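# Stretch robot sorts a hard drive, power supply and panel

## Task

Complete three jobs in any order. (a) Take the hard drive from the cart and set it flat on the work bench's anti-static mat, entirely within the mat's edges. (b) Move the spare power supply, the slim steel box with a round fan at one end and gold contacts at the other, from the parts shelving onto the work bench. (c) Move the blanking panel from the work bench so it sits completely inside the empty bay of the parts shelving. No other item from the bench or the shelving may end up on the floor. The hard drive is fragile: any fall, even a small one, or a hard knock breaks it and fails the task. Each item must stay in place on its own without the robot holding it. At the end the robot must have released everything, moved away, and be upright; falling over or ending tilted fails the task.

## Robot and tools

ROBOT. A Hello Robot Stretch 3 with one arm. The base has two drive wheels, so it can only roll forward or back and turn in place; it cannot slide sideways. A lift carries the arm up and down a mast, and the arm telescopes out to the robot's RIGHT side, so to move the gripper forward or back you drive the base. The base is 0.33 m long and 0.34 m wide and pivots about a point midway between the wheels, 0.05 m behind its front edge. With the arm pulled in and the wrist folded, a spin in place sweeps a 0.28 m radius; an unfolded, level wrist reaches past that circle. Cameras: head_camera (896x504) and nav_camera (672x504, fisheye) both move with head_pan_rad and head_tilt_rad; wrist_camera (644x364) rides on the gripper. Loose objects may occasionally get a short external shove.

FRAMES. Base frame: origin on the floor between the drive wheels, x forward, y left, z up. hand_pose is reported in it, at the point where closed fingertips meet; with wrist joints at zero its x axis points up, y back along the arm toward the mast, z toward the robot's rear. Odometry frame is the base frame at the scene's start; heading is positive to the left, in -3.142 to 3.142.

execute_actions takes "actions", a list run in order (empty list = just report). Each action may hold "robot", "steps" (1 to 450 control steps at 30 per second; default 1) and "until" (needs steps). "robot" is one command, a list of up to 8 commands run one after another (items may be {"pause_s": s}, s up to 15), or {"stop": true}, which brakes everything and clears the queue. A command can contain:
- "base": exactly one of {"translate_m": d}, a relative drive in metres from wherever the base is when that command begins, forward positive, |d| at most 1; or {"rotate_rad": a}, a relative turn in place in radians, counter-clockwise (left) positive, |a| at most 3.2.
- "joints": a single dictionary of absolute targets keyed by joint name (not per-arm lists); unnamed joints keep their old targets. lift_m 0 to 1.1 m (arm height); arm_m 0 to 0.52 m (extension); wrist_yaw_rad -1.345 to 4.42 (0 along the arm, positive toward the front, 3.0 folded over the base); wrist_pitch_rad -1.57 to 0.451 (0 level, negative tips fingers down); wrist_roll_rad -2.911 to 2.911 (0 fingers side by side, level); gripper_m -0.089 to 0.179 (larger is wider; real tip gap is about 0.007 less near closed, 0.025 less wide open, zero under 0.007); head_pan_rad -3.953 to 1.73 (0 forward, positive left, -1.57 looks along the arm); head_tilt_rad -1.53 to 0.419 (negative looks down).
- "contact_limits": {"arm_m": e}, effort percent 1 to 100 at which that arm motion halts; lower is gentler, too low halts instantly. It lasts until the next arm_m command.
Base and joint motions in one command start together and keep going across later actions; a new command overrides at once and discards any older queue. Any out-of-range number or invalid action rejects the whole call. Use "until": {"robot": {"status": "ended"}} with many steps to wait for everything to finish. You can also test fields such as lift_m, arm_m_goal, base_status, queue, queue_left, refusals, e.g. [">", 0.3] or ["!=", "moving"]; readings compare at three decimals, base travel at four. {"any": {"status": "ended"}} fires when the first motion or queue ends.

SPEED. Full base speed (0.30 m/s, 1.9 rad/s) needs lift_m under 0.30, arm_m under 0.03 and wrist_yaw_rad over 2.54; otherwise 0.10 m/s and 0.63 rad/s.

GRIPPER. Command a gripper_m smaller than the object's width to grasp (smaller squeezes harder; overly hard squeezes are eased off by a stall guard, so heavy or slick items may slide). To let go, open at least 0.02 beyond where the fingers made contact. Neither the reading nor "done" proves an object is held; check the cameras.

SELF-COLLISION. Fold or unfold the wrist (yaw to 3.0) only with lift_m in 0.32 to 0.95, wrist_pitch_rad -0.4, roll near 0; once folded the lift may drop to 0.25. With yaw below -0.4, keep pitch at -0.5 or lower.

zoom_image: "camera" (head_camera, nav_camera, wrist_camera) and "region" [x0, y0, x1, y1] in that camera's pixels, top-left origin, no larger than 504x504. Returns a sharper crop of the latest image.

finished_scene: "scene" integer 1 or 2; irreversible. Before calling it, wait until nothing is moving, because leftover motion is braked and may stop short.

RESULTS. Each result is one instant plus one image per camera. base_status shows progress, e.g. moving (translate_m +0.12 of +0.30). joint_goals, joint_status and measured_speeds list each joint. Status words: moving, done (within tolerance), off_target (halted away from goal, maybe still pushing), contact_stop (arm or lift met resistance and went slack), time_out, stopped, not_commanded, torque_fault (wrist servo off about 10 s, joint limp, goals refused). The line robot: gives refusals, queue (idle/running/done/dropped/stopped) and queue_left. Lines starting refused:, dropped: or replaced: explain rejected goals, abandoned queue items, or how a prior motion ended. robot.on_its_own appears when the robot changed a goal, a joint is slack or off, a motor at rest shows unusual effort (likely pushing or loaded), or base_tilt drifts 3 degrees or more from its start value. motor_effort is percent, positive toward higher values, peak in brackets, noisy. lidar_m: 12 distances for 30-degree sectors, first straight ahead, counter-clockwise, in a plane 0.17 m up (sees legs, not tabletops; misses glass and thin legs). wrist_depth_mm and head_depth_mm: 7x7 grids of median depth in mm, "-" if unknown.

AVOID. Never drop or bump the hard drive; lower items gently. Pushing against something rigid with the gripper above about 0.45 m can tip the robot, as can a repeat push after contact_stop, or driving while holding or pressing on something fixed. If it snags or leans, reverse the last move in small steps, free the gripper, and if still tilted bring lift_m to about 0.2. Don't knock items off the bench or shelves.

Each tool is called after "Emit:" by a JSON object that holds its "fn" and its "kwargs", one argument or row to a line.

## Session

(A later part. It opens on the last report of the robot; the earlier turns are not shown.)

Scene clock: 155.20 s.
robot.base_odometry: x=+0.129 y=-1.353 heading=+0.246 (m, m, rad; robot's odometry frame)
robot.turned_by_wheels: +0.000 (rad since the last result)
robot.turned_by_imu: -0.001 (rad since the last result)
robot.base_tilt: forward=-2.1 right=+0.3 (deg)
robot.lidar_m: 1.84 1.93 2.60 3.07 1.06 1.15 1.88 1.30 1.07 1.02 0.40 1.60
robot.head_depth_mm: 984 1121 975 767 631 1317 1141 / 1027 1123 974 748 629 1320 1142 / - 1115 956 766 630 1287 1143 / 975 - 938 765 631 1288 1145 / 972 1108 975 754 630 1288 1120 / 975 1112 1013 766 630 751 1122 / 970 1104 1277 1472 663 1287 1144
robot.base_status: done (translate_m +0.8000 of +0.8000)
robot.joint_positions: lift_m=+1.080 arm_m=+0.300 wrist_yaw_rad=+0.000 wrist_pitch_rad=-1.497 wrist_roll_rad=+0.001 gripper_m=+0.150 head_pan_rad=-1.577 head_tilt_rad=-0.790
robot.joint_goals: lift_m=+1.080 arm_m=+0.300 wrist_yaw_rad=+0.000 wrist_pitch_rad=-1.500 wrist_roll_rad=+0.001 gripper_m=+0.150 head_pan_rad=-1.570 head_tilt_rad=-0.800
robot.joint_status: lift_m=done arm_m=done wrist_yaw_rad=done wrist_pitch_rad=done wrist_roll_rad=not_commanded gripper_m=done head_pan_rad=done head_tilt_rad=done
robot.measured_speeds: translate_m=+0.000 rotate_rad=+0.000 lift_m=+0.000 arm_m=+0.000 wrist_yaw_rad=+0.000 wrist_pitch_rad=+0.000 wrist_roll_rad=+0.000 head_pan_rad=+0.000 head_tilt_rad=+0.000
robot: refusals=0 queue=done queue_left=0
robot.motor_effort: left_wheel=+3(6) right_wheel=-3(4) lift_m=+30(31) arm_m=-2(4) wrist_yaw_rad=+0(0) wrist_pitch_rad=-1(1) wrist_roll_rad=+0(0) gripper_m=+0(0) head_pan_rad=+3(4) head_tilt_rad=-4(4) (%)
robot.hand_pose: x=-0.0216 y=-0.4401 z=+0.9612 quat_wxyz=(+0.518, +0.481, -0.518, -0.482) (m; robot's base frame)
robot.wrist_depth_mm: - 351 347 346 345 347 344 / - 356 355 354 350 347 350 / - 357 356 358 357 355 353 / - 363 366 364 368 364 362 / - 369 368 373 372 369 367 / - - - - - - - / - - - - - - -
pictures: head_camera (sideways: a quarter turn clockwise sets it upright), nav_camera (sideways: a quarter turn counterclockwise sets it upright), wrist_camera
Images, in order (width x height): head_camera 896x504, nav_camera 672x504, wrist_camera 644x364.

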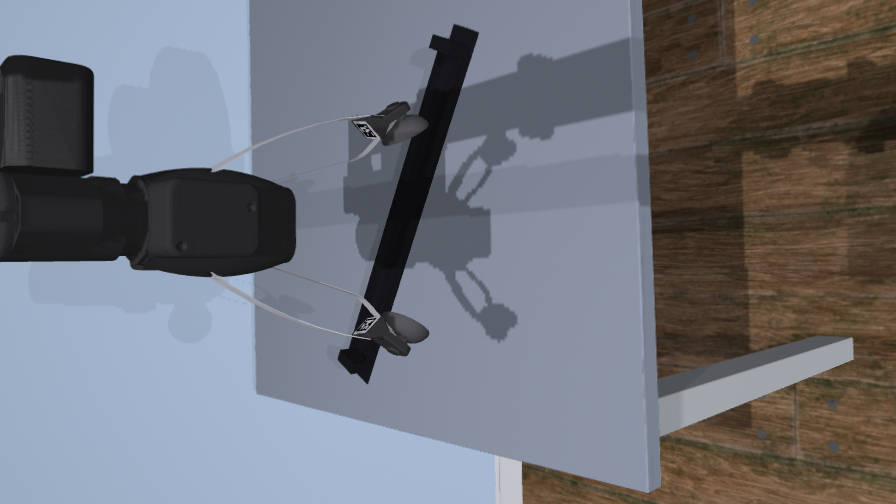

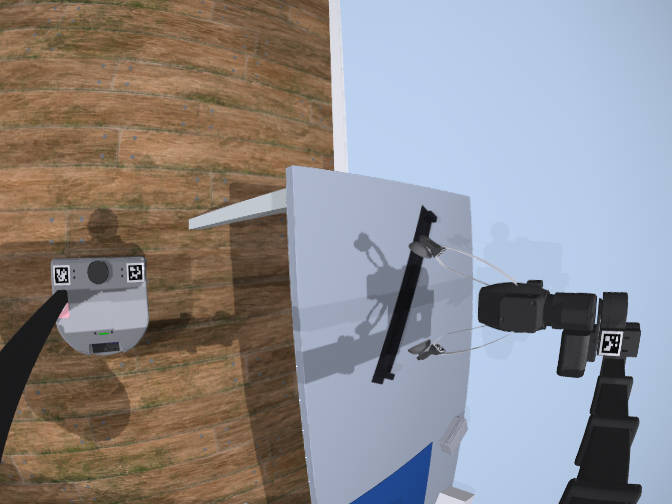

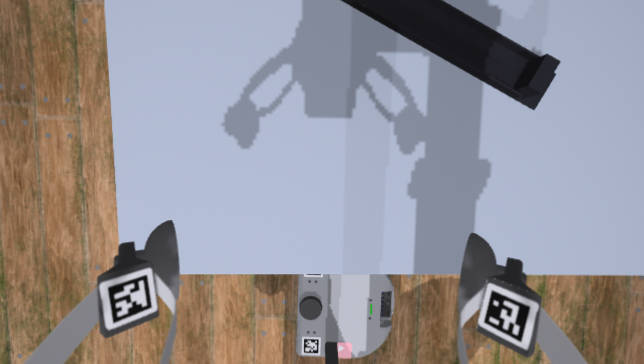

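Emit:
{"fn": "execute_actions", "kwargs": {
  "actions": [
    {"robot":{"joints":{"head_pan_rad":1.5,"head_tilt_rad":-0.15}},"steps":150,"until":{"robot":{"status":"ended"}}}
  ]
}}

Emit:
{"fn": "zoom_image", "kwargs": {
  "camera": "head_camera",
  "region": [200, 0, 704, 504]
}}

Scene clock: 157.33 s.
robot.base_odometry: x=+0.129 y=-1.353 heading=+0.246 (m, m, rad; robot's odometry frame)
robot.turned_by_wheels: +0.000 (rad since the last result)
robot.turned_by_imu: +0.000 (rad since the last result)
robot.base_tilt: forward=-2.0 right=+0.4 (deg)
robot.lidar_m: 1.85 1.93 2.61 3.06 1.07 1.15 1.88 1.30 1.07 1.02 0.40 1.61
robot.head_depth_mm: 2354 3601 3627 3787 3806 2504 1804 / 2355 3525 3590 3689 3797 2508 1819 / 2348 3495 3546 3625 3702 2523 1824 / - 3447 3544 3624 3708 2505 1829 / - 3433 3496 3566 3489 2518 1815 / - 3371 3473 3580 3547 2521 1823 / - 3307 3416 3513 3327 2532 1824
robot.base_status: done (translate_m +0.8000 of +0.8000)
robot.joint_positions: lift_m=+1.080 arm_m=+0.300 wrist_yaw_rad=+0.000 wrist_pitch_rad=-1.497 wrist_roll_rad=+0.001 gripper_m=+0.150 head_pan_rad=+1.493 head_tilt_rad=-0.162
robot.joint_goals: lift_m=+1.080 arm_m=+0.300 wrist_yaw_rad=+0.000 wrist_pitch_rad=-1.500 wrist_roll_rad=+0.001 gripper_m=+0.150 head_pan_rad=+1.500 head_tilt_rad=-0.150
robot.joint_status: lift_m=done arm_m=done wrist_yaw_rad=done wrist_pitch_rad=done wrist_roll_rad=not_commanded gripper_m=done head_pan_rad=done head_tilt_rad=done
robot.measured_speeds: translate_m=+0.000 rotate_rad=+0.000 lift_m=+0.000 arm_m=+0.000 wrist_yaw_rad=+0.000 wrist_pitch_rad=+0.000 wrist_roll_rad=+0.000 head_pan_rad=+0.000 head_tilt_rad=+0.000
robot: refusals=0 queue=done queue_left=0
robot.motor_effort: left_wheel=+2(3) right_wheel=-3(3) lift_m=+30(30) arm_m=-2(2) wrist_yaw_rad=+0(0) wrist_pitch_rad=-1(1) wrist_roll_rad=+0(0) gripper_m=-1(0) head_pan_rad=+4(48) head_tilt_rad=+5(35) (%)
robot.hand_pose: x=-0.0216 y=-0.4401 z=+0.9612 quat_wxyz=(+0.518, +0.481, -0.518, -0.482) (m; robot's base frame)
robot.wrist_depth_mm: - 352 346 347 345 347 345 / - 353 353 355 355 343 353 / - 360 360 355 359 356 357 / - 362 365 364 361 358 360 / - 367 367 370 370 371 370 / - - - - - - - / - - - - - - -
pictures: head_camera (sideways: a quarter turn clockwise sets it upright), nav_camera (sideways: a quarter turn counterclockwise sets it upright), wrist_camera
Images, in order (width x height): head_camera 896x504, nav_camera 672x504, wrist_camera 644x364.

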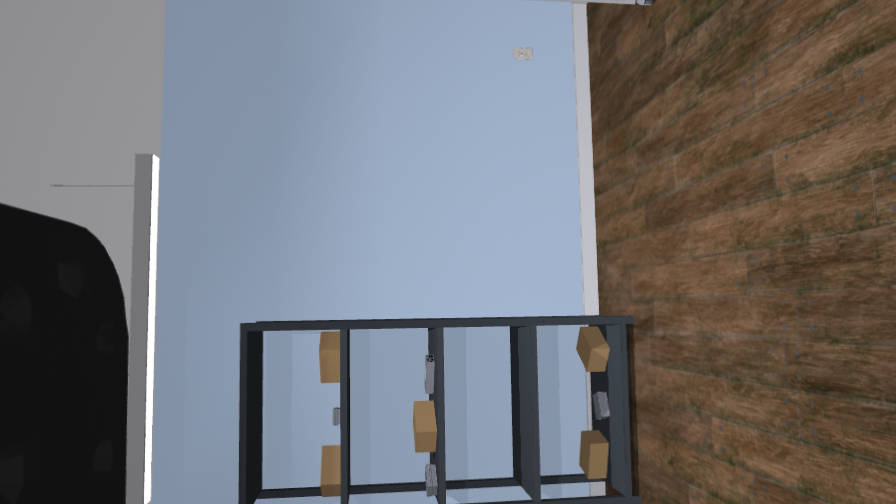

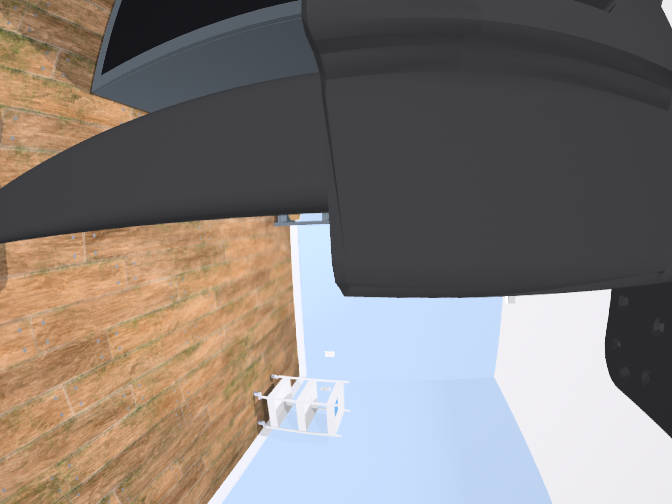

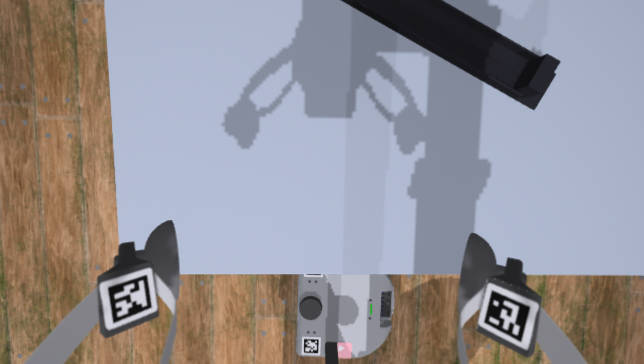

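Region (200, 0, 704, 504) of head_camera's 896x504 image, scaled by 1.000.

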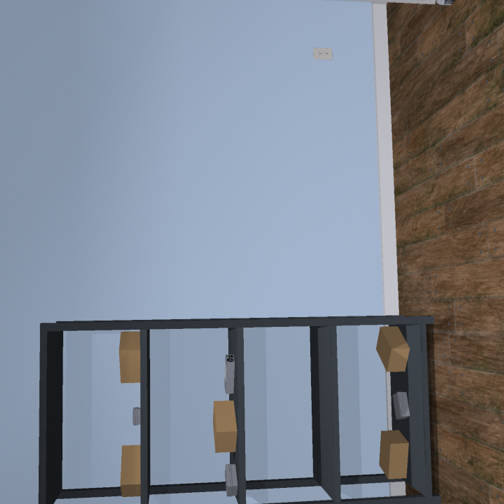

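Emit:
{"fn": "execute_actions", "kwargs": {
  "actions": [
    {"robot":{"base":{"translate_m":-0.1},"joints":{"head_pan_rad":-1.57,"head_tilt_rad":-0.8,"arm_m":0.5,"wrist_roll_rad":1.17,"gripper_m":0.12,"lift_m":1.0}},"steps":250,"until":{"robot":{"status":"ended"}}}
  ]
}}

Scene clock: 160.40 s.
robot.base_odometry: x=+0.032 y=-1.377 heading=+0.246 (m, m, rad; robot's odometry frame)
robot.turned_by_wheels: +0.000 (rad since the last result)
robot.turned_by_imu: -0.001 (rad since the last result)
robot.base_tilt: forward=-2.1 right=+0.3 (deg)
robot.lidar_m: 1.94 2.03 2.75 3.08 1.02 1.15 1.78 1.21 1.07 1.03 0.44 1.61
robot.head_depth_mm: - 1163 975 768 631 1317 1140 / - 1115 975 766 631 1315 1145 / - 1135 994 756 630 1320 1144 / 979 1092 939 766 632 1288 1144 / 975 1114 972 766 630 1290 1140 / 977 1111 973 765 630 1290 1099 / 974 1112 1203 765 630 772 1118
robot.base_status: done (translate_m -0.1000 of -0.1000)
robot.joint_positions: lift_m=+1.000 arm_m=+0.500 wrist_yaw_rad=+0.000 wrist_pitch_rad=-1.497 wrist_roll_rad=+1.164 gripper_m=+0.120 head_pan_rad=-1.563 head_tilt_rad=-0.791
robot.joint_goals: lift_m=+1.000 arm_m=+0.500 wrist_yaw_rad=+0.000 wrist_pitch_rad=-1.500 wrist_roll_rad=+1.170 gripper_m=+0.120 head_pan_rad=-1.570 head_tilt_rad=-0.800
robot.joint_status: lift_m=done arm_m=done wrist_yaw_rad=done wrist_pitch_rad=done wrist_roll_rad=done gripper_m=done head_pan_rad=done head_tilt_rad=done
robot.measured_speeds: translate_m=+0.000 rotate_rad=+0.000 lift_m=+0.000 arm_m=+0.000 wrist_yaw_rad=+0.000 wrist_pitch_rad=+0.000 wrist_roll_rad=+0.000 head_pan_rad=+0.000 head_tilt_rad=+0.000
robot: refusals=0 queue=done queue_left=0
robot.motor_effort: left_wheel=+3(4) right_wheel=-2(8) lift_m=+24(30) arm_m=+3(5) wrist_yaw_rad=+1(1) wrist_pitch_rad=-1(1) wrist_roll_rad=+2(4) gripper_m=-1(82) head_pan_rad=-4(48) head_tilt_rad=-4(33) (%)
robot.hand_pose: x=-0.0216 y=-0.6393 z=+0.8815 quat_wxyz=(+0.148, +0.137, -0.717, -0.667) (m; robot's base frame)
robot.wrist_depth_mm: 279 275 271 262 262 256 251 / 283 279 274 270 263 259 257 / 291 288 279 274 268 265 262 / 296 291 285 278 276 270 266 / 302 297 292 283 281 277 270 / 307 303 295 290 287 281 278 / 314 307 302 301 295 287 282
pictures: head_camera (sideways: a quarter turn clockwise sets it upright), nav_camera (sideways: a quarter turn counterclockwise sets it upright), wrist_camera
Images, in order (width x height): head_camera 896x504, nav_camera 672x504, wrist_camera 644x364.

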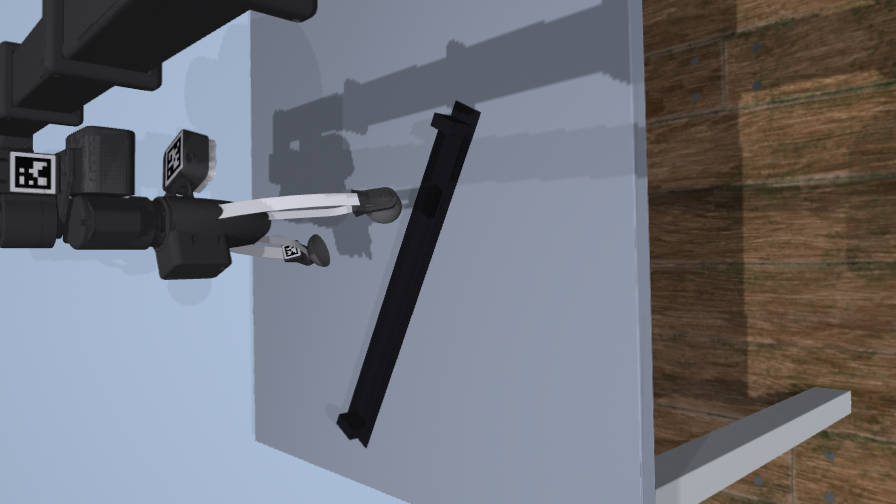

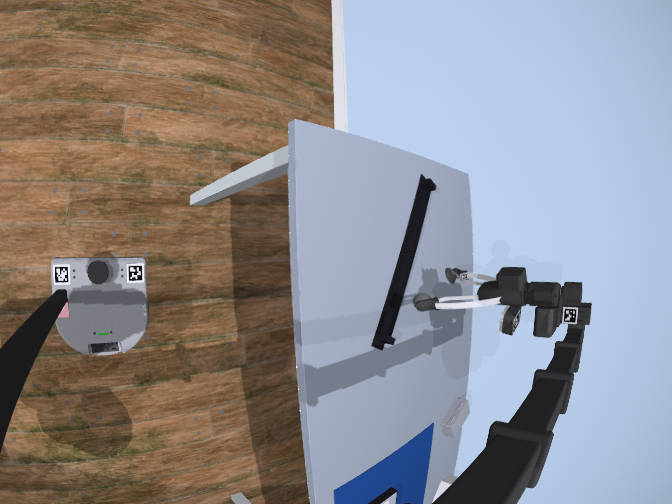

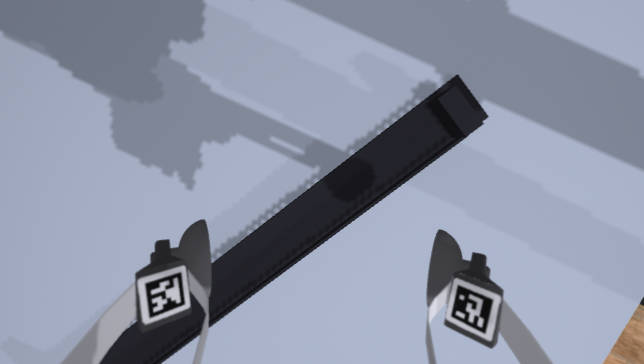

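Emit:
{"fn": "execute_actions", "kwargs": {
  "actions": [
    {"robot":{"base":{"translate_m":0.05},"joints":{"arm_m":0.52,"wrist_roll_rad":-1.15,"lift_m":0.96}},"steps":250,"until":{"robot":{"status":"ended"}}}
  ]
}}

Scene clock: 163.00 s.
robot.base_odometry: x=+0.081 y=-1.365 heading=+0.246 (m, m, rad; robot's odometry frame)
robot.turned_by_wheels: +0.000 (rad since the last result)
robot.turned_by_imu: +0.000 (rad since the last result)
robot.base_tilt: forward=-2.0 right=+0.3 (deg)
robot.lidar_m: 1.89 1.98 2.67 3.07 1.03 1.15 1.83 1.26 1.07 1.02 0.42 1.61
robot.head_depth_mm: 975 - - 766 631 1315 1140 / 947 1140 974 762 629 1317 1144 / 937 1141 975 767 631 1289 1146 / 962 1090 956 765 631 1288 1141 / 977 1108 975 767 632 1287 1142 / 977 1114 974 763 630 864 1098 / 972 1105 1255 792 630 1235 1142
robot.base_status: done (translate_m +0.0500 of +0.0500)
robot.joint_positions: lift_m=+0.960 arm_m=+0.520 wrist_yaw_rad=+0.000 wrist_pitch_rad=-1.497 wrist_roll_rad=-1.143 gripper_m=+0.120 head_pan_rad=-1.563 head_tilt_rad=-0.791
robot.joint_goals: lift_m=+0.960 arm_m=+0.520 wrist_yaw_rad=+0.000 wrist_pitch_rad=-1.500 wrist_roll_rad=-1.150 gripper_m=+0.120 head_pan_rad=-1.570 head_tilt_rad=-0.800
robot.joint_status: lift_m=done arm_m=done wrist_yaw_rad=done wrist_pitch_rad=done wrist_roll_rad=done gripper_m=done head_pan_rad=done head_tilt_rad=done
robot.measured_speeds: translate_m=+0.000 rotate_rad=+0.000 lift_m=+0.000 arm_m=+0.000 wrist_yaw_rad=+0.000 wrist_pitch_rad=+0.000 wrist_roll_rad=+0.000 head_pan_rad=+0.000 head_tilt_rad=+0.000
robot: refusals=0 queue=done queue_left=0
robot.motor_effort: left_wheel=+3(4) right_wheel=-3(4) lift_m=+24(24) arm_m=+3(2) wrist_yaw_rad=+0(1) wrist_pitch_rad=-1(1) wrist_roll_rad=-3(4) gripper_m=-1(1) head_pan_rad=-3(3) head_tilt_rad=-4(4) (%)
robot.hand_pose: x=-0.0214 y=-0.6596 z=+0.8415 quat_wxyz=(+0.716, +0.665, -0.155, -0.145) (m; robot's base frame)
robot.wrist_depth_mm: 220 220 224 222 228 231 234 / 223 223 226 227 232 236 240 / 227 228 234 234 238 241 244 / 231 232 238 237 243 243 250 / 238 239 240 242 247 250 254 / 240 241 248 247 254 257 261 / 244 248 254 251 261 263 265
pictures: head_camera (sideways: a quarter turn clockwise sets it upright), nav_camera (sideways: a quarter turn counterclockwise sets it upright), wrist_camera
Images, in order (width x height): head_camera 896x504, nav_camera 672x504, wrist_camera 644x364.

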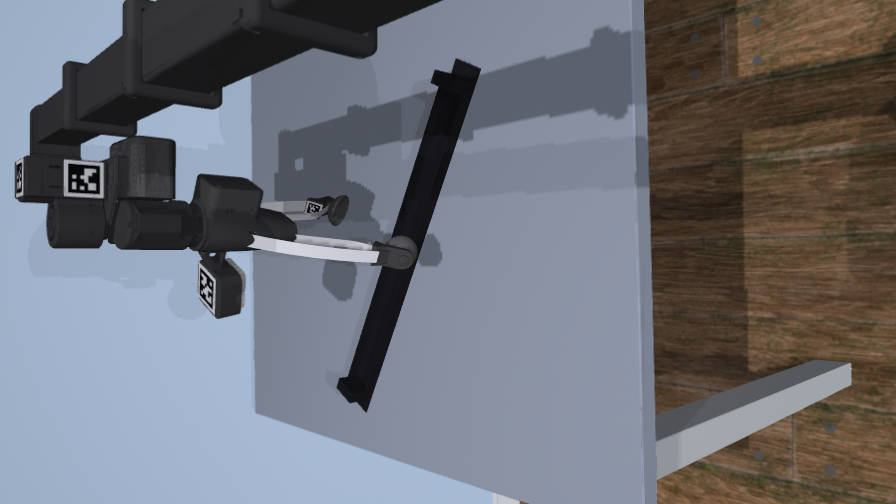

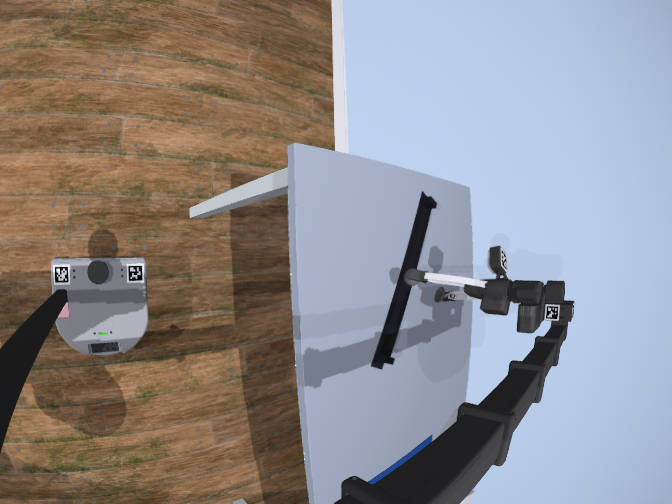

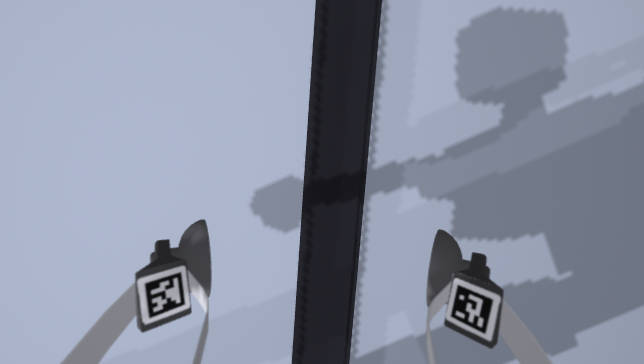

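Emit:
{"fn": "execute_actions", "kwargs": {
  "actions": [
    {"robot":{"joints":{"lift_m":0.88,"gripper_m":0.09,"wrist_roll_rad":-1.2}},"steps":150,"until":{"robot":{"status":"ended"}}},
    {"robot":{"joints":{"gripper_m":0.0}},"steps":60},
    {"robot":{"joints":{"lift_m":0.98}},"steps":150,"until":{"robot":{"status":"ended"}}}
  ]
}}

Scene clock: 168.20 s.
robot.base_odometry: x=+0.081 y=-1.365 heading=+0.246 (m, m, rad; robot's odometry frame)
robot.turned_by_wheels: +0.000 (rad since the last result)
robot.turned_by_imu: -0.001 (rad since the last result)
robot.base_tilt: forward=-2.1 right=+0.4 (deg)
robot.lidar_m: 1.89 1.97 2.67 3.09 1.03 1.15 1.83 1.26 1.07 1.02 0.42 1.61
robot.head_depth_mm: 949 - 938 743 631 1323 1139 / - 1137 973 721 631 1316 1140 / - 1124 977 743 631 1313 1143 / 977 1098 973 765 630 1286 1145 / 978 1108 973 765 629 1290 1143 / 972 1112 900 763 629 861 1098 / 974 1110 1253 789 630 1231 1140
robot.base_status: done (translate_m +0.0500 of +0.0500)
robot.joint_positions: lift_m=+0.980 arm_m=+0.520 wrist_yaw_rad=-0.002 wrist_pitch_rad=-1.500 wrist_roll_rad=-1.194 gripper_m=+0.001 head_pan_rad=-1.563 head_tilt_rad=-0.791
robot.joint_goals: lift_m=+0.980 arm_m=+0.520 wrist_yaw_rad=+0.000 wrist_pitch_rad=-1.500 wrist_roll_rad=-1.200 gripper_m=+0.000 head_pan_rad=-1.570 head_tilt_rad=-0.800
robot.joint_status: lift_m=done arm_m=done wrist_yaw_rad=done wrist_pitch_rad=done wrist_roll_rad=done gripper_m=done head_pan_rad=done head_tilt_rad=done
robot.measured_speeds: translate_m=+0.000 rotate_rad=+0.000 lift_m=+0.000 arm_m=+0.000 wrist_yaw_rad=+0.000 wrist_pitch_rad=+0.000 wrist_roll_rad=+0.000 head_pan_rad=+0.000 head_tilt_rad=+0.000
robot: refusals=0 queue=done queue_left=0
robot.motor_effort: left_wheel=+2(8) right_wheel=-2(18) lift_m=+31(32) arm_m=+2(3) wrist_yaw_rad=+3(9) wrist_pitch_rad=+0(26) wrist_roll_rad=-3(5) gripper_m=-16(94) head_pan_rad=-3(3) head_tilt_rad=-5(4) (%)
robot.hand_pose: x=-0.0214 y=-0.6589 z=+0.8612 quat_wxyz=(+0.718, +0.670, -0.137, -0.129) (m; robot's base frame)
robot.wrist_depth_mm: 237 237 241 171 246 248 253 / 243 245 246 175 249 253 255 / 247 248 251 177 257 262 264 / 250 253 255 182 260 264 267 / 255 258 262 185 269 273 272 / 261 263 266 190 275 277 280 / 266 267 273 192 281 283 286
pictures: head_camera (sideways: a quarter turn clockwise sets it upright), nav_camera (sideways: a quarter turn counterclockwise sets it upright), wrist_camera
replaced: robot.lift_m: its motion had ended contact_stop
Images, in order (width x height): head_camera 896x504, nav_camera 672x504, wrist_camera 644x364.

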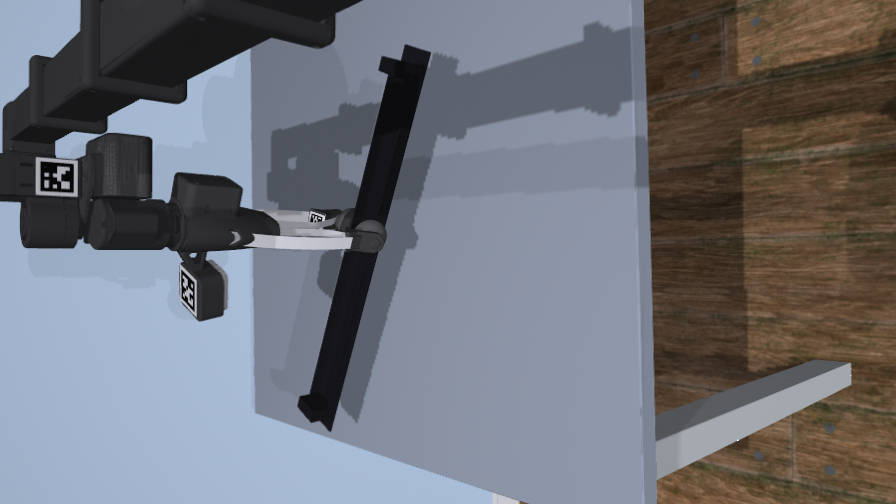

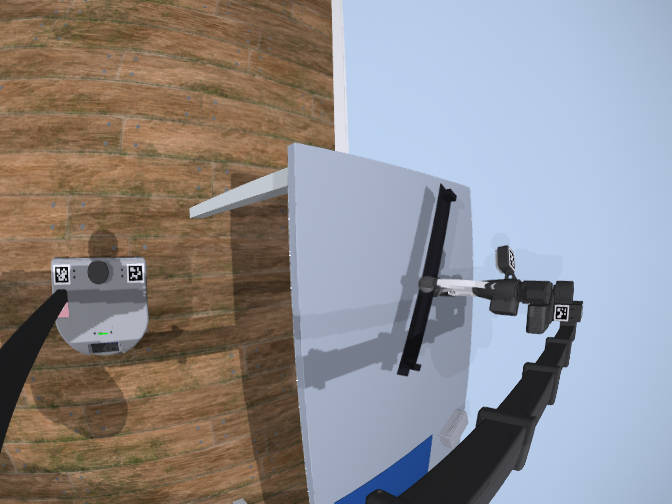

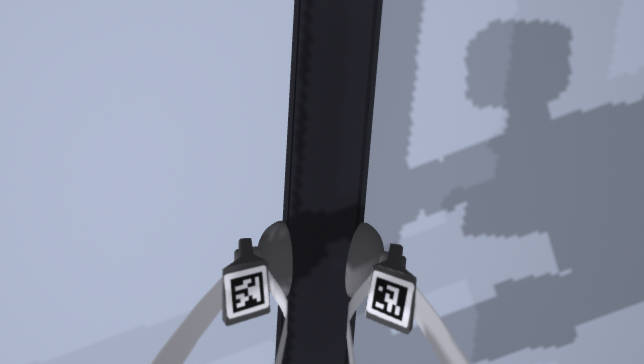

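Emit:
{"fn": "execute_actions", "kwargs": {
  "actions": [
    {"robot":[{"joints":{"lift_m":1.05,"wrist_roll_rad":-1.57}},{"joints":{"arm_m":0.08}},{"base":{"rotate_rad":1.325}},{"base":{"translate_m":1.0}},{"base":{"translate_m":1.0}},{"base":{"translate_m":0.4}},{"base":{"rotate_rad":1.745}},{"joints":{"head_pan_rad":-1.2,"head_tilt_rad":-0.35}}],"steps":450,"until":{"robot":{"status":"ended"}}},
    {"steps":450,"until":{"robot":{"status":"ended"}}},
    {"steps":450,"until":{"robot":{"status":"ended"}}}
  ]
}}

Scene clock: 209.27 s.
robot.base_odometry: x=+0.080 y=+1.035 heading=-2.967 (m, m, rad; robot's odometry frame)
robot.turned_by_wheels: +3.070 (rad since the last result)
robot.turned_by_imu: +3.054 (rad since the last result)
robot.base_tilt: forward=-2.1 right=+0.4 (deg)
robot.lidar_m: 2.46 1.33 1.61 2.70 2.04 1.37 0.83 0.86 1.39 1.29 0.99 1.22
robot.head_depth_mm: 1056 1118 1183 1256 1337 1439 1501 / 1084 1153 1214 1296 1379 1475 - / 1114 1174 1243 1329 1421 1532 - / 1139 1207 1281 1377 1471 1589 1513 / 1171 1247 1325 1413 1530 1638 1474 / 1179 1247 1334 1431 1482 1638 1429 / 1238 1315 1412 1345 1376 1117 1302
robot.base_status: done (rotate_rad +1.7448 of +1.7450)
robot.joint_positions: lift_m=+1.050 arm_m=+0.080 wrist_yaw_rad=+0.000 wrist_pitch_rad=-1.498 wrist_roll_rad=-1.566 gripper_m=+0.001 head_pan_rad=-1.207 head_tilt_rad=-0.360
robot.joint_goals: lift_m=+1.050 arm_m=+0.080 wrist_yaw_rad=+0.000 wrist_pitch_rad=-1.500 wrist_roll_rad=-1.570 gripper_m=+0.000 head_pan_rad=-1.200 head_tilt_rad=-0.350
robot.joint_status: lift_m=done arm_m=done wrist_yaw_rad=done wrist_pitch_rad=done wrist_roll_rad=done gripper_m=done head_pan_rad=done head_tilt_rad=done
robot.measured_speeds: translate_m=+0.000 rotate_rad=+0.000 lift_m=+0.000 arm_m=+0.000 wrist_yaw_rad=+0.000 wrist_pitch_rad=+0.000 wrist_roll_rad=+0.000 head_pan_rad=+0.000 head_tilt_rad=+0.000
robot: refusals=0 queue=done queue_left=0
robot.motor_effort: left_wheel=-3(5) right_wheel=+4(7) lift_m=+31(31) arm_m=-1(5) wrist_yaw_rad=+1(2) wrist_pitch_rad=-1(1) wrist_roll_rad=-2(4) gripper_m=-16(16) head_pan_rad=+4(28) head_tilt_rad=+4(27) (%)
robot.hand_pose: x=-0.0214 y=-0.2199 z=+0.9312 quat_wxyz=(+0.732, +0.681, -0.001, -0.002) (m; robot's base frame)
robot.wrist_depth_mm: - - - 171 - - - / - - - 173 - - - / - - - 177 - - - / - - - 180 - - - / - - - 184 - - - / - - - 188 - - - / - - - 192 - - -
pictures: head_camera (sideways: a quarter turn clockwise sets it upright), nav_camera (sideways: a quarter turn counterclockwise sets it upright), wrist_camera
Images, in order (width x height): head_camera 896x504, nav_camera 672x504, wrist_camera 644x364.

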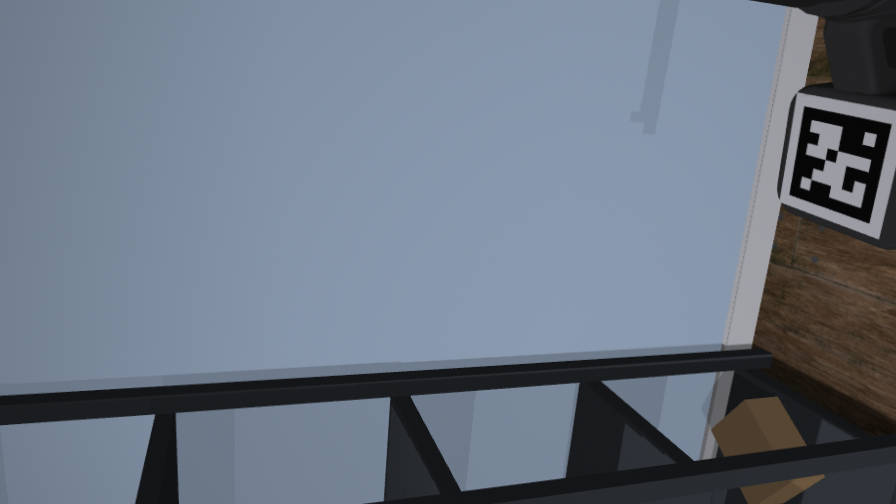

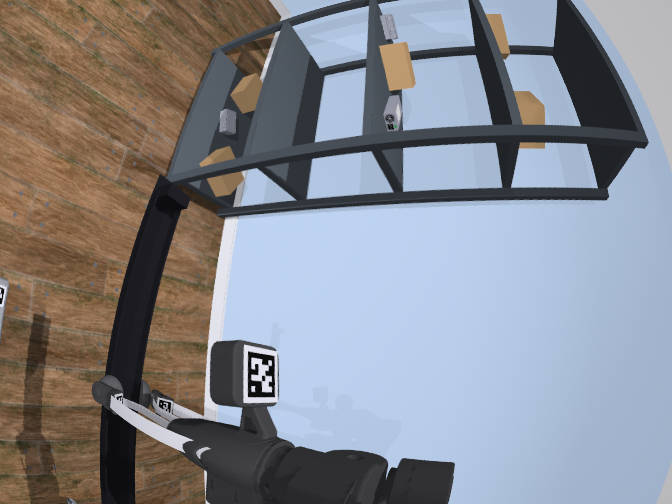

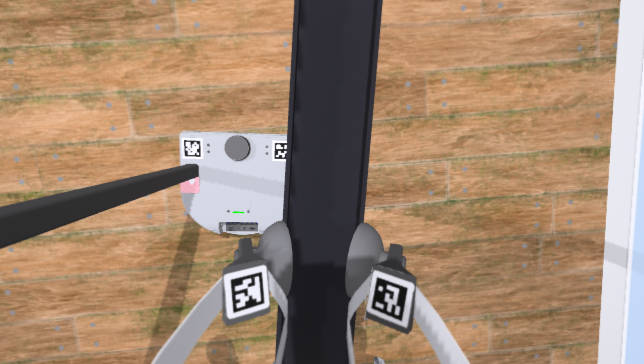

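Emit:
{"fn": "execute_actions", "kwargs": {
  "actions": [
    {"robot":[{"joints":{"lift_m":0.6,"arm_m":0.03}},{"base":{"rotate_rad":-0.45}},{"base":{"translate_m":0.7}},{"base":{"rotate_rad":0.45}},{"base":{"translate_m":0.35}},{"joints":{"head_pan_rad":-1.57,"head_tilt_rad":-0.75}}],"steps":450,"until":{"robot":{"status":"ended"}}},
    {"steps":450,"until":{"robot":{"status":"ended"}}}
  ]
}}

Scene clock: 231.70 s.
robot.base_odometry: x=-0.938 y=+1.165 heading=-2.967 (m, m, rad; robot's odometry frame)
robot.turned_by_wheels: +0.000 (rad since the last result)
robot.turned_by_imu: +0.000 (rad since the last result)
robot.base_tilt: forward=-2.0 right=+0.3 (deg)
robot.lidar_m: 1.53 1.32 0.89 0.89 3.09 2.37 1.78 1.42 0.50 0.57 0.68 0.67
robot.head_depth_mm: 725 815 603 512 1403 813 1140 / 766 824 603 511 943 828 1116 / 756 825 556 493 948 828 1115 / 750 816 572 493 944 810 1100 / 743 806 589 492 943 810 1097 / 735 789 574 493 947 810 1095 / 726 581 526 492 945 791 1092
robot.base_status: done (translate_m +0.3500 of +0.3500)
robot.joint_positions: lift_m=+0.600 arm_m=+0.030 wrist_yaw_rad=+0.000 wrist_pitch_rad=-1.498 wrist_roll_rad=-1.566 gripper_m=+0.001 head_pan_rad=-1.563 head_tilt_rad=-0.740
robot.joint_goals: lift_m=+0.600 arm_m=+0.030 wrist_yaw_rad=+0.000 wrist_pitch_rad=-1.500 wrist_roll_rad=-1.570 gripper_m=+0.000 head_pan_rad=-1.570 head_tilt_rad=-0.750
robot.joint_status: lift_m=done arm_m=done wrist_yaw_rad=done wrist_pitch_rad=done wrist_roll_rad=done gripper_m=done head_pan_rad=done head_tilt_rad=done
robot.measured_speeds: translate_m=+0.000 rotate_rad=+0.000 lift_m=+0.000 arm_m=+0.000 wrist_yaw_rad=+0.000 wrist_pitch_rad=+0.000 wrist_roll_rad=+0.000 head_pan_rad=+0.000 head_tilt_rad=+0.000
robot: refusals=0 queue=done queue_left=0
robot.motor_effort: left_wheel=-2(7) right_wheel=+4(7) lift_m=+24(30) arm_m=-2(1) wrist_yaw_rad=+1(0) wrist_pitch_rad=+0(0) wrist_roll_rad=-2(2) gripper_m=-15(16) head_pan_rad=-3(26) head_tilt_rad=-4(24) (%)
robot.hand_pose: x=-0.0214 y=-0.1699 z=+0.4815 quat_wxyz=(+0.732, +0.681, -0.001, -0.002) (m; robot's base frame)
robot.wrist_depth_mm: 575 600 594 171 618 551 557 / 613 608 619 174 639 563 531 / 619 615 643 177 637 584 596 / 634 - - 181 662 587 542 / - - - 185 686 594 507 / 669 683 - 190 645 612 633 / 664 705 705 192 736 735 736
pictures: head_camera (sideways: a quarter turn clockwise sets it upright), nav_camera (sideways: a quarter turn counterclockwise sets it upright), wrist_camera
Images, in order (width x height): head_camera 896x504, nav_camera 672x504, wrist_camera 644x364.

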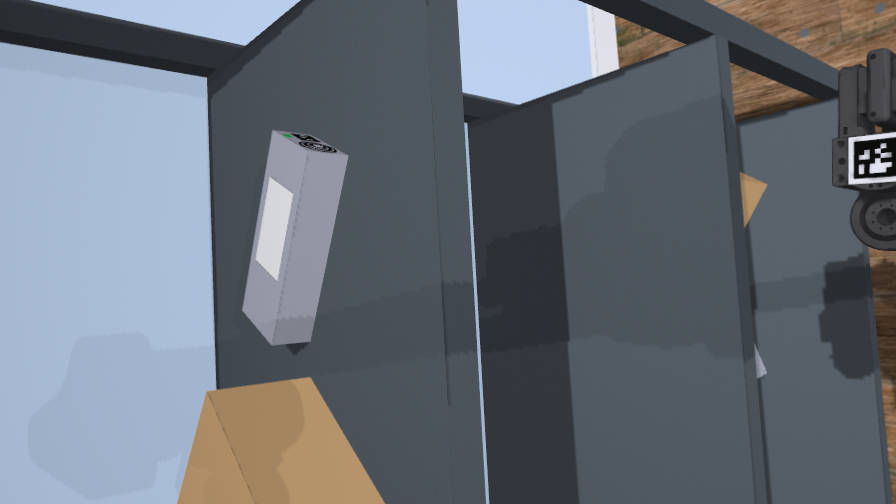

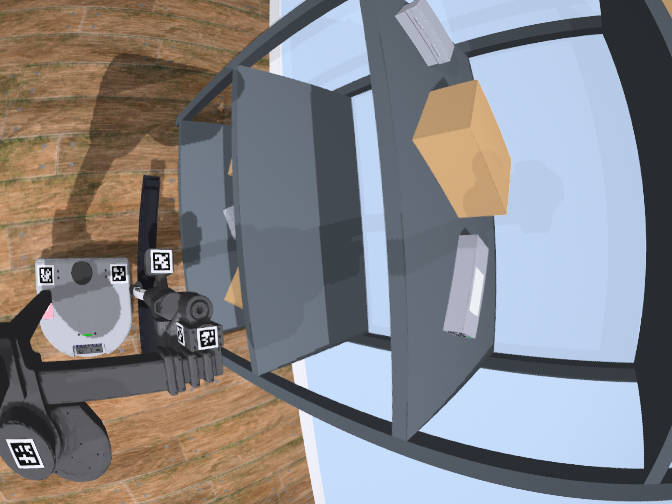

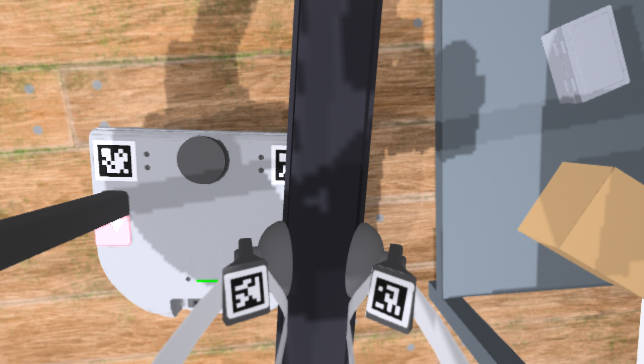

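Emit:
{"fn": "execute_actions", "kwargs": {
  "actions": [
    {"robot":[{"base":{"translate_m":0.18},"joints":{"lift_m":0.63}},{"joints":{"arm_m":0.25}}],"steps":450,"until":{"robot":{"status":"ended"}}}
  ]
}}

Scene clock: 237.90 s.
robot.base_odometry: x=-1.116 y=+1.134 heading=-2.967 (m, m, rad; robot's odometry frame)
robot.turned_by_wheels: +0.000 (rad since the last result)
robot.turned_by_imu: -0.001 (rad since the last result)
robot.base_tilt: forward=-2.1 right=+0.3 (deg)
robot.lidar_m: 1.35 1.34 0.91 0.86 3.14 2.56 1.97 0.61 0.62 0.69 0.60 0.52
robot.head_depth_mm: 754 825 573 493 943 829 1112 / 749 818 580 493 973 - - / 742 804 576 494 999 774 1060 / 736 579 525 476 968 772 1062 / 728 581 460 476 944 792 1053 / 721 772 479 475 946 791 1032 / 713 774 535 476 943 792 1052
robot.base_status: done (translate_m +0.1800 of +0.1800)
robot.joint_positions: lift_m=+0.630 arm_m=+0.249 wrist_yaw_rad=+0.003 wrist_pitch_rad=-1.555 wrist_roll_rad=-1.573 gripper_m=+0.001 head_pan_rad=-1.563 head_tilt_rad=-0.741
robot.joint_goals: lift_m=+0.630 arm_m=+0.250 wrist_yaw_rad=+0.000 wrist_pitch_rad=-1.500 wrist_roll_rad=-1.570 gripper_m=+0.000 head_pan_rad=-1.570 head_tilt_rad=-0.750
robot.joint_status: lift_m=done arm_m=done wrist_yaw_rad=done wrist_pitch_rad=done wrist_roll_rad=done gripper_m=done head_pan_rad=done head_tilt_rad=done
robot.measured_speeds: translate_m=+0.000 rotate_rad=+0.000 lift_m=+0.000 arm_m=+0.000 wrist_yaw_rad=+0.000 wrist_pitch_rad=+0.000 wrist_roll_rad=+0.000 head_pan_rad=+0.000 head_tilt_rad=+0.000
robot: refusals=0 queue=done queue_left=0
robot.motor_effort: left_wheel=-1(2) right_wheel=+5(8) lift_m=+27(32) arm_m=+10(10) wrist_yaw_rad=-3(2) wrist_pitch_rad=+27(32) wrist_roll_rad=+2(2) gripper_m=-28(28) head_pan_rad=-3(3) head_tilt_rad=-4(5) (%)
robot.hand_pose: x=-0.0214 y=-0.3737 z=+0.5121 quat_wxyz=(+0.712, +0.702, +0.002, +0.002) (m; robot's base frame)
robot.wrist_depth_mm: 659 642 647 172 126 125 125 / 674 660 672 175 129 129 127 / 687 676 651 180 132 132 131 / - - 183 184 135 135 134 / - - - 187 139 138 137 / 749 750 - 191 142 141 140 / 762 758 756 197 146 145 144
pictures: head_camera (sideways: a quarter turn clockwise sets it upright), nav_camera (sideways: a quarter turn counterclockwise sets it upright), wrist_camera
Images, in order (width x height): head_camera 896x504, nav_camera 672x504, wrist_camera 644x364.

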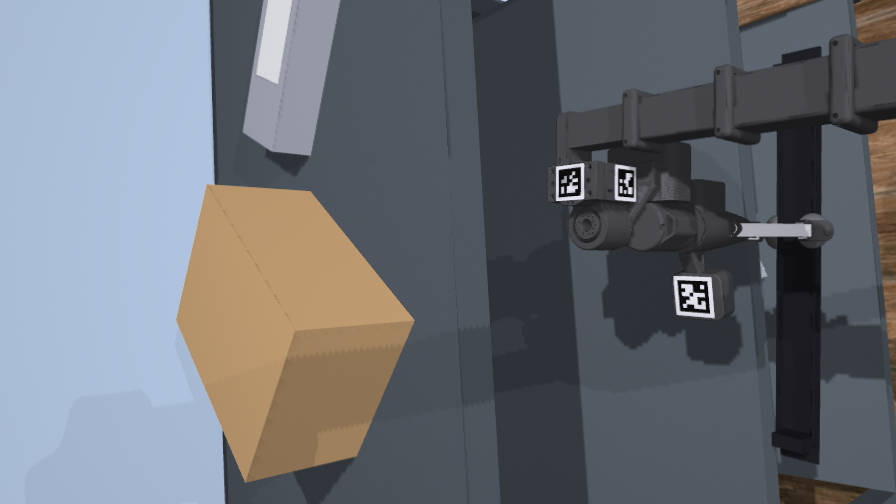

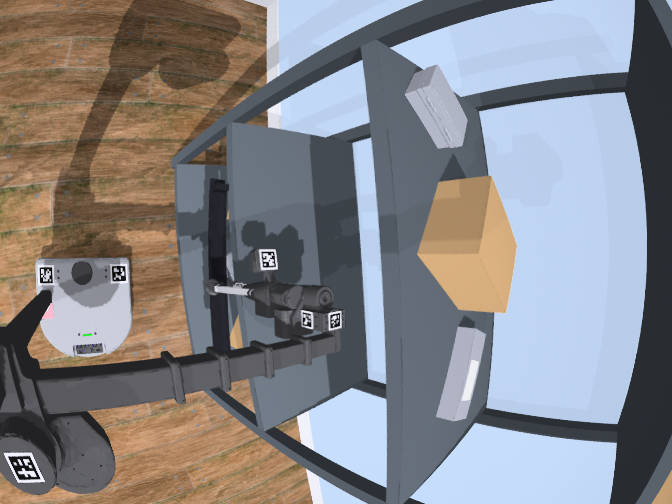

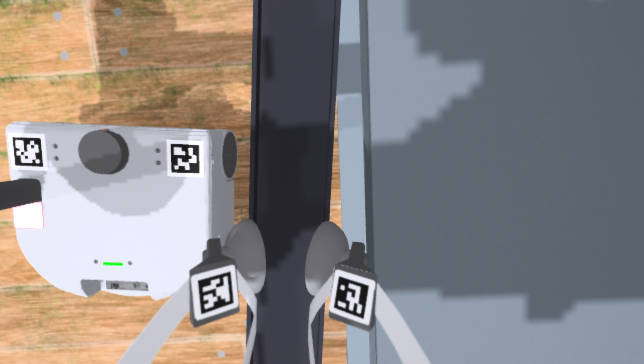

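Emit:
{"fn": "execute_actions", "kwargs": {
  "actions": [
    {"robot":[{"joints":{"arm_m":0.1}},{"joints":{"lift_m":0.66}},{"joints":{"wrist_pitch_rad":-0.8,"arm_m":0.0}}],"steps":450,"until":{"robot":{"status":"ended"}}}
  ]
}}

Scene clock: 243.07 s.
robot.base_odometry: x=-1.116 y=+1.134 heading=-2.967 (m, m, rad; robot's odometry frame)
robot.turned_by_wheels: +0.000 (rad since the last result)
robot.turned_by_imu: -0.001 (rad since the last result)
robot.base_tilt: forward=-2.0 right=+0.3 (deg)
robot.lidar_m: 1.35 1.34 0.91 0.86 3.15 2.56 1.96 0.61 0.62 0.69 0.60 0.52
robot.head_depth_mm: 753 822 572 493 945 829 1092 / 748 816 579 492 945 810 664 / 740 803 576 492 946 812 1065 / 733 578 523 475 942 791 1066 / 726 579 460 475 945 791 672 / 720 770 478 475 942 791 1033 / 712 775 534 475 944 790 1030
robot.base_status: done (translate_m +0.1800 of +0.1800)
robot.joint_positions: lift_m=+0.660 arm_m=+0.002 wrist_yaw_rad=+0.001 wrist_pitch_rad=-0.821 wrist_roll_rad=-1.573 gripper_m=+0.001 head_pan_rad=-1.563 head_tilt_rad=-0.741
robot.joint_goals: lift_m=+0.660 arm_m=+0.000 wrist_yaw_rad=+0.000 wrist_pitch_rad=-0.800 wrist_roll_rad=-1.570 gripper_m=+0.000 head_pan_rad=-1.570 head_tilt_rad=-0.750
robot.joint_status: lift_m=done arm_m=done wrist_yaw_rad=done wrist_pitch_rad=done wrist_roll_rad=done gripper_m=done head_pan_rad=done head_tilt_rad=done
robot.measured_speeds: translate_m=+0.000 rotate_rad=+0.000 lift_m=+0.000 arm_m=+0.000 wrist_yaw_rad=+0.000 wrist_pitch_rad=+0.000 wrist_roll_rad=+0.000 head_pan_rad=+0.000 head_tilt_rad=+0.000
robot: refusals=0 queue=done queue_left=0
robot.motor_effort: left_wheel=-2(2) right_wheel=+4(5) lift_m=+31(33) arm_m=-2(10) wrist_yaw_rad=-1(3) wrist_pitch_rad=+10(28) wrist_roll_rad=+1(1) gripper_m=-16(28) head_pan_rad=-3(4) head_tilt_rad=-3(4) (%)
robot.hand_pose: x=-0.0211 y=-0.3045 z=+0.5947 quat_wxyz=(+0.917, +0.399, +0.002, +0.001) (m; robot's base frame)
robot.wrist_depth_mm: 512 583 656 172 287 423 514 / 540 591 670 175 294 447 526 / 546 613 669 178 312 471 532 / 560 637 678 182 325 515 533 / 574 652 691 185 345 546 555 / 578 684 719 189 391 579 562 / 582 657 777 194 364 636 585
pictures: head_camera (sideways: a quarter turn clockwise sets it upright), nav_camera (sideways: a quarter turn counterclockwise sets it upright), wrist_camera
Images, in order (width x height): head_camera 896x504, nav_camera 672x504, wrist_camera 644x364.

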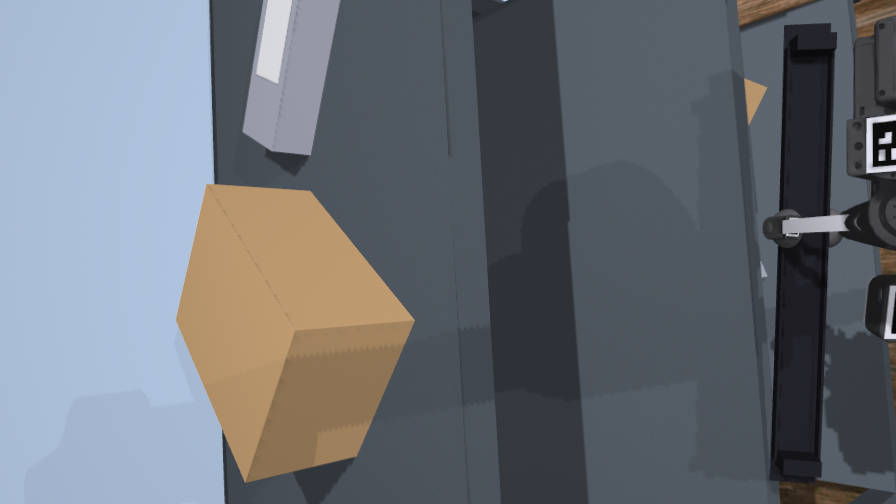

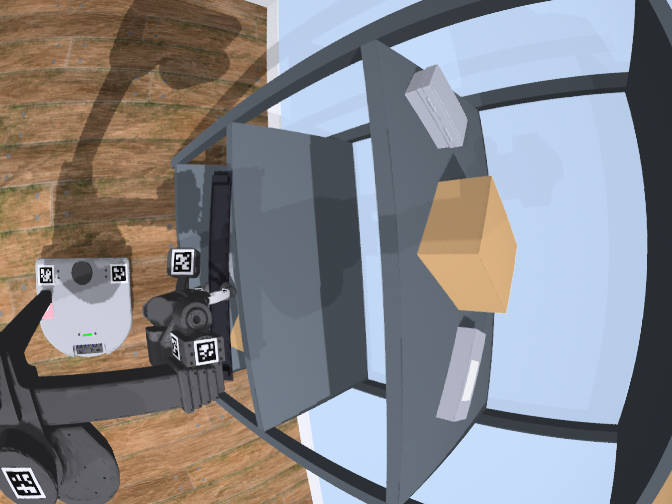

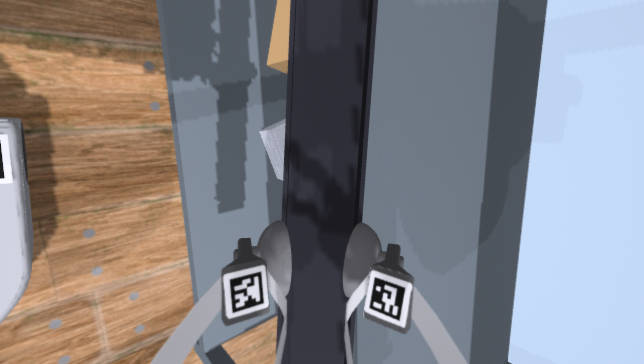

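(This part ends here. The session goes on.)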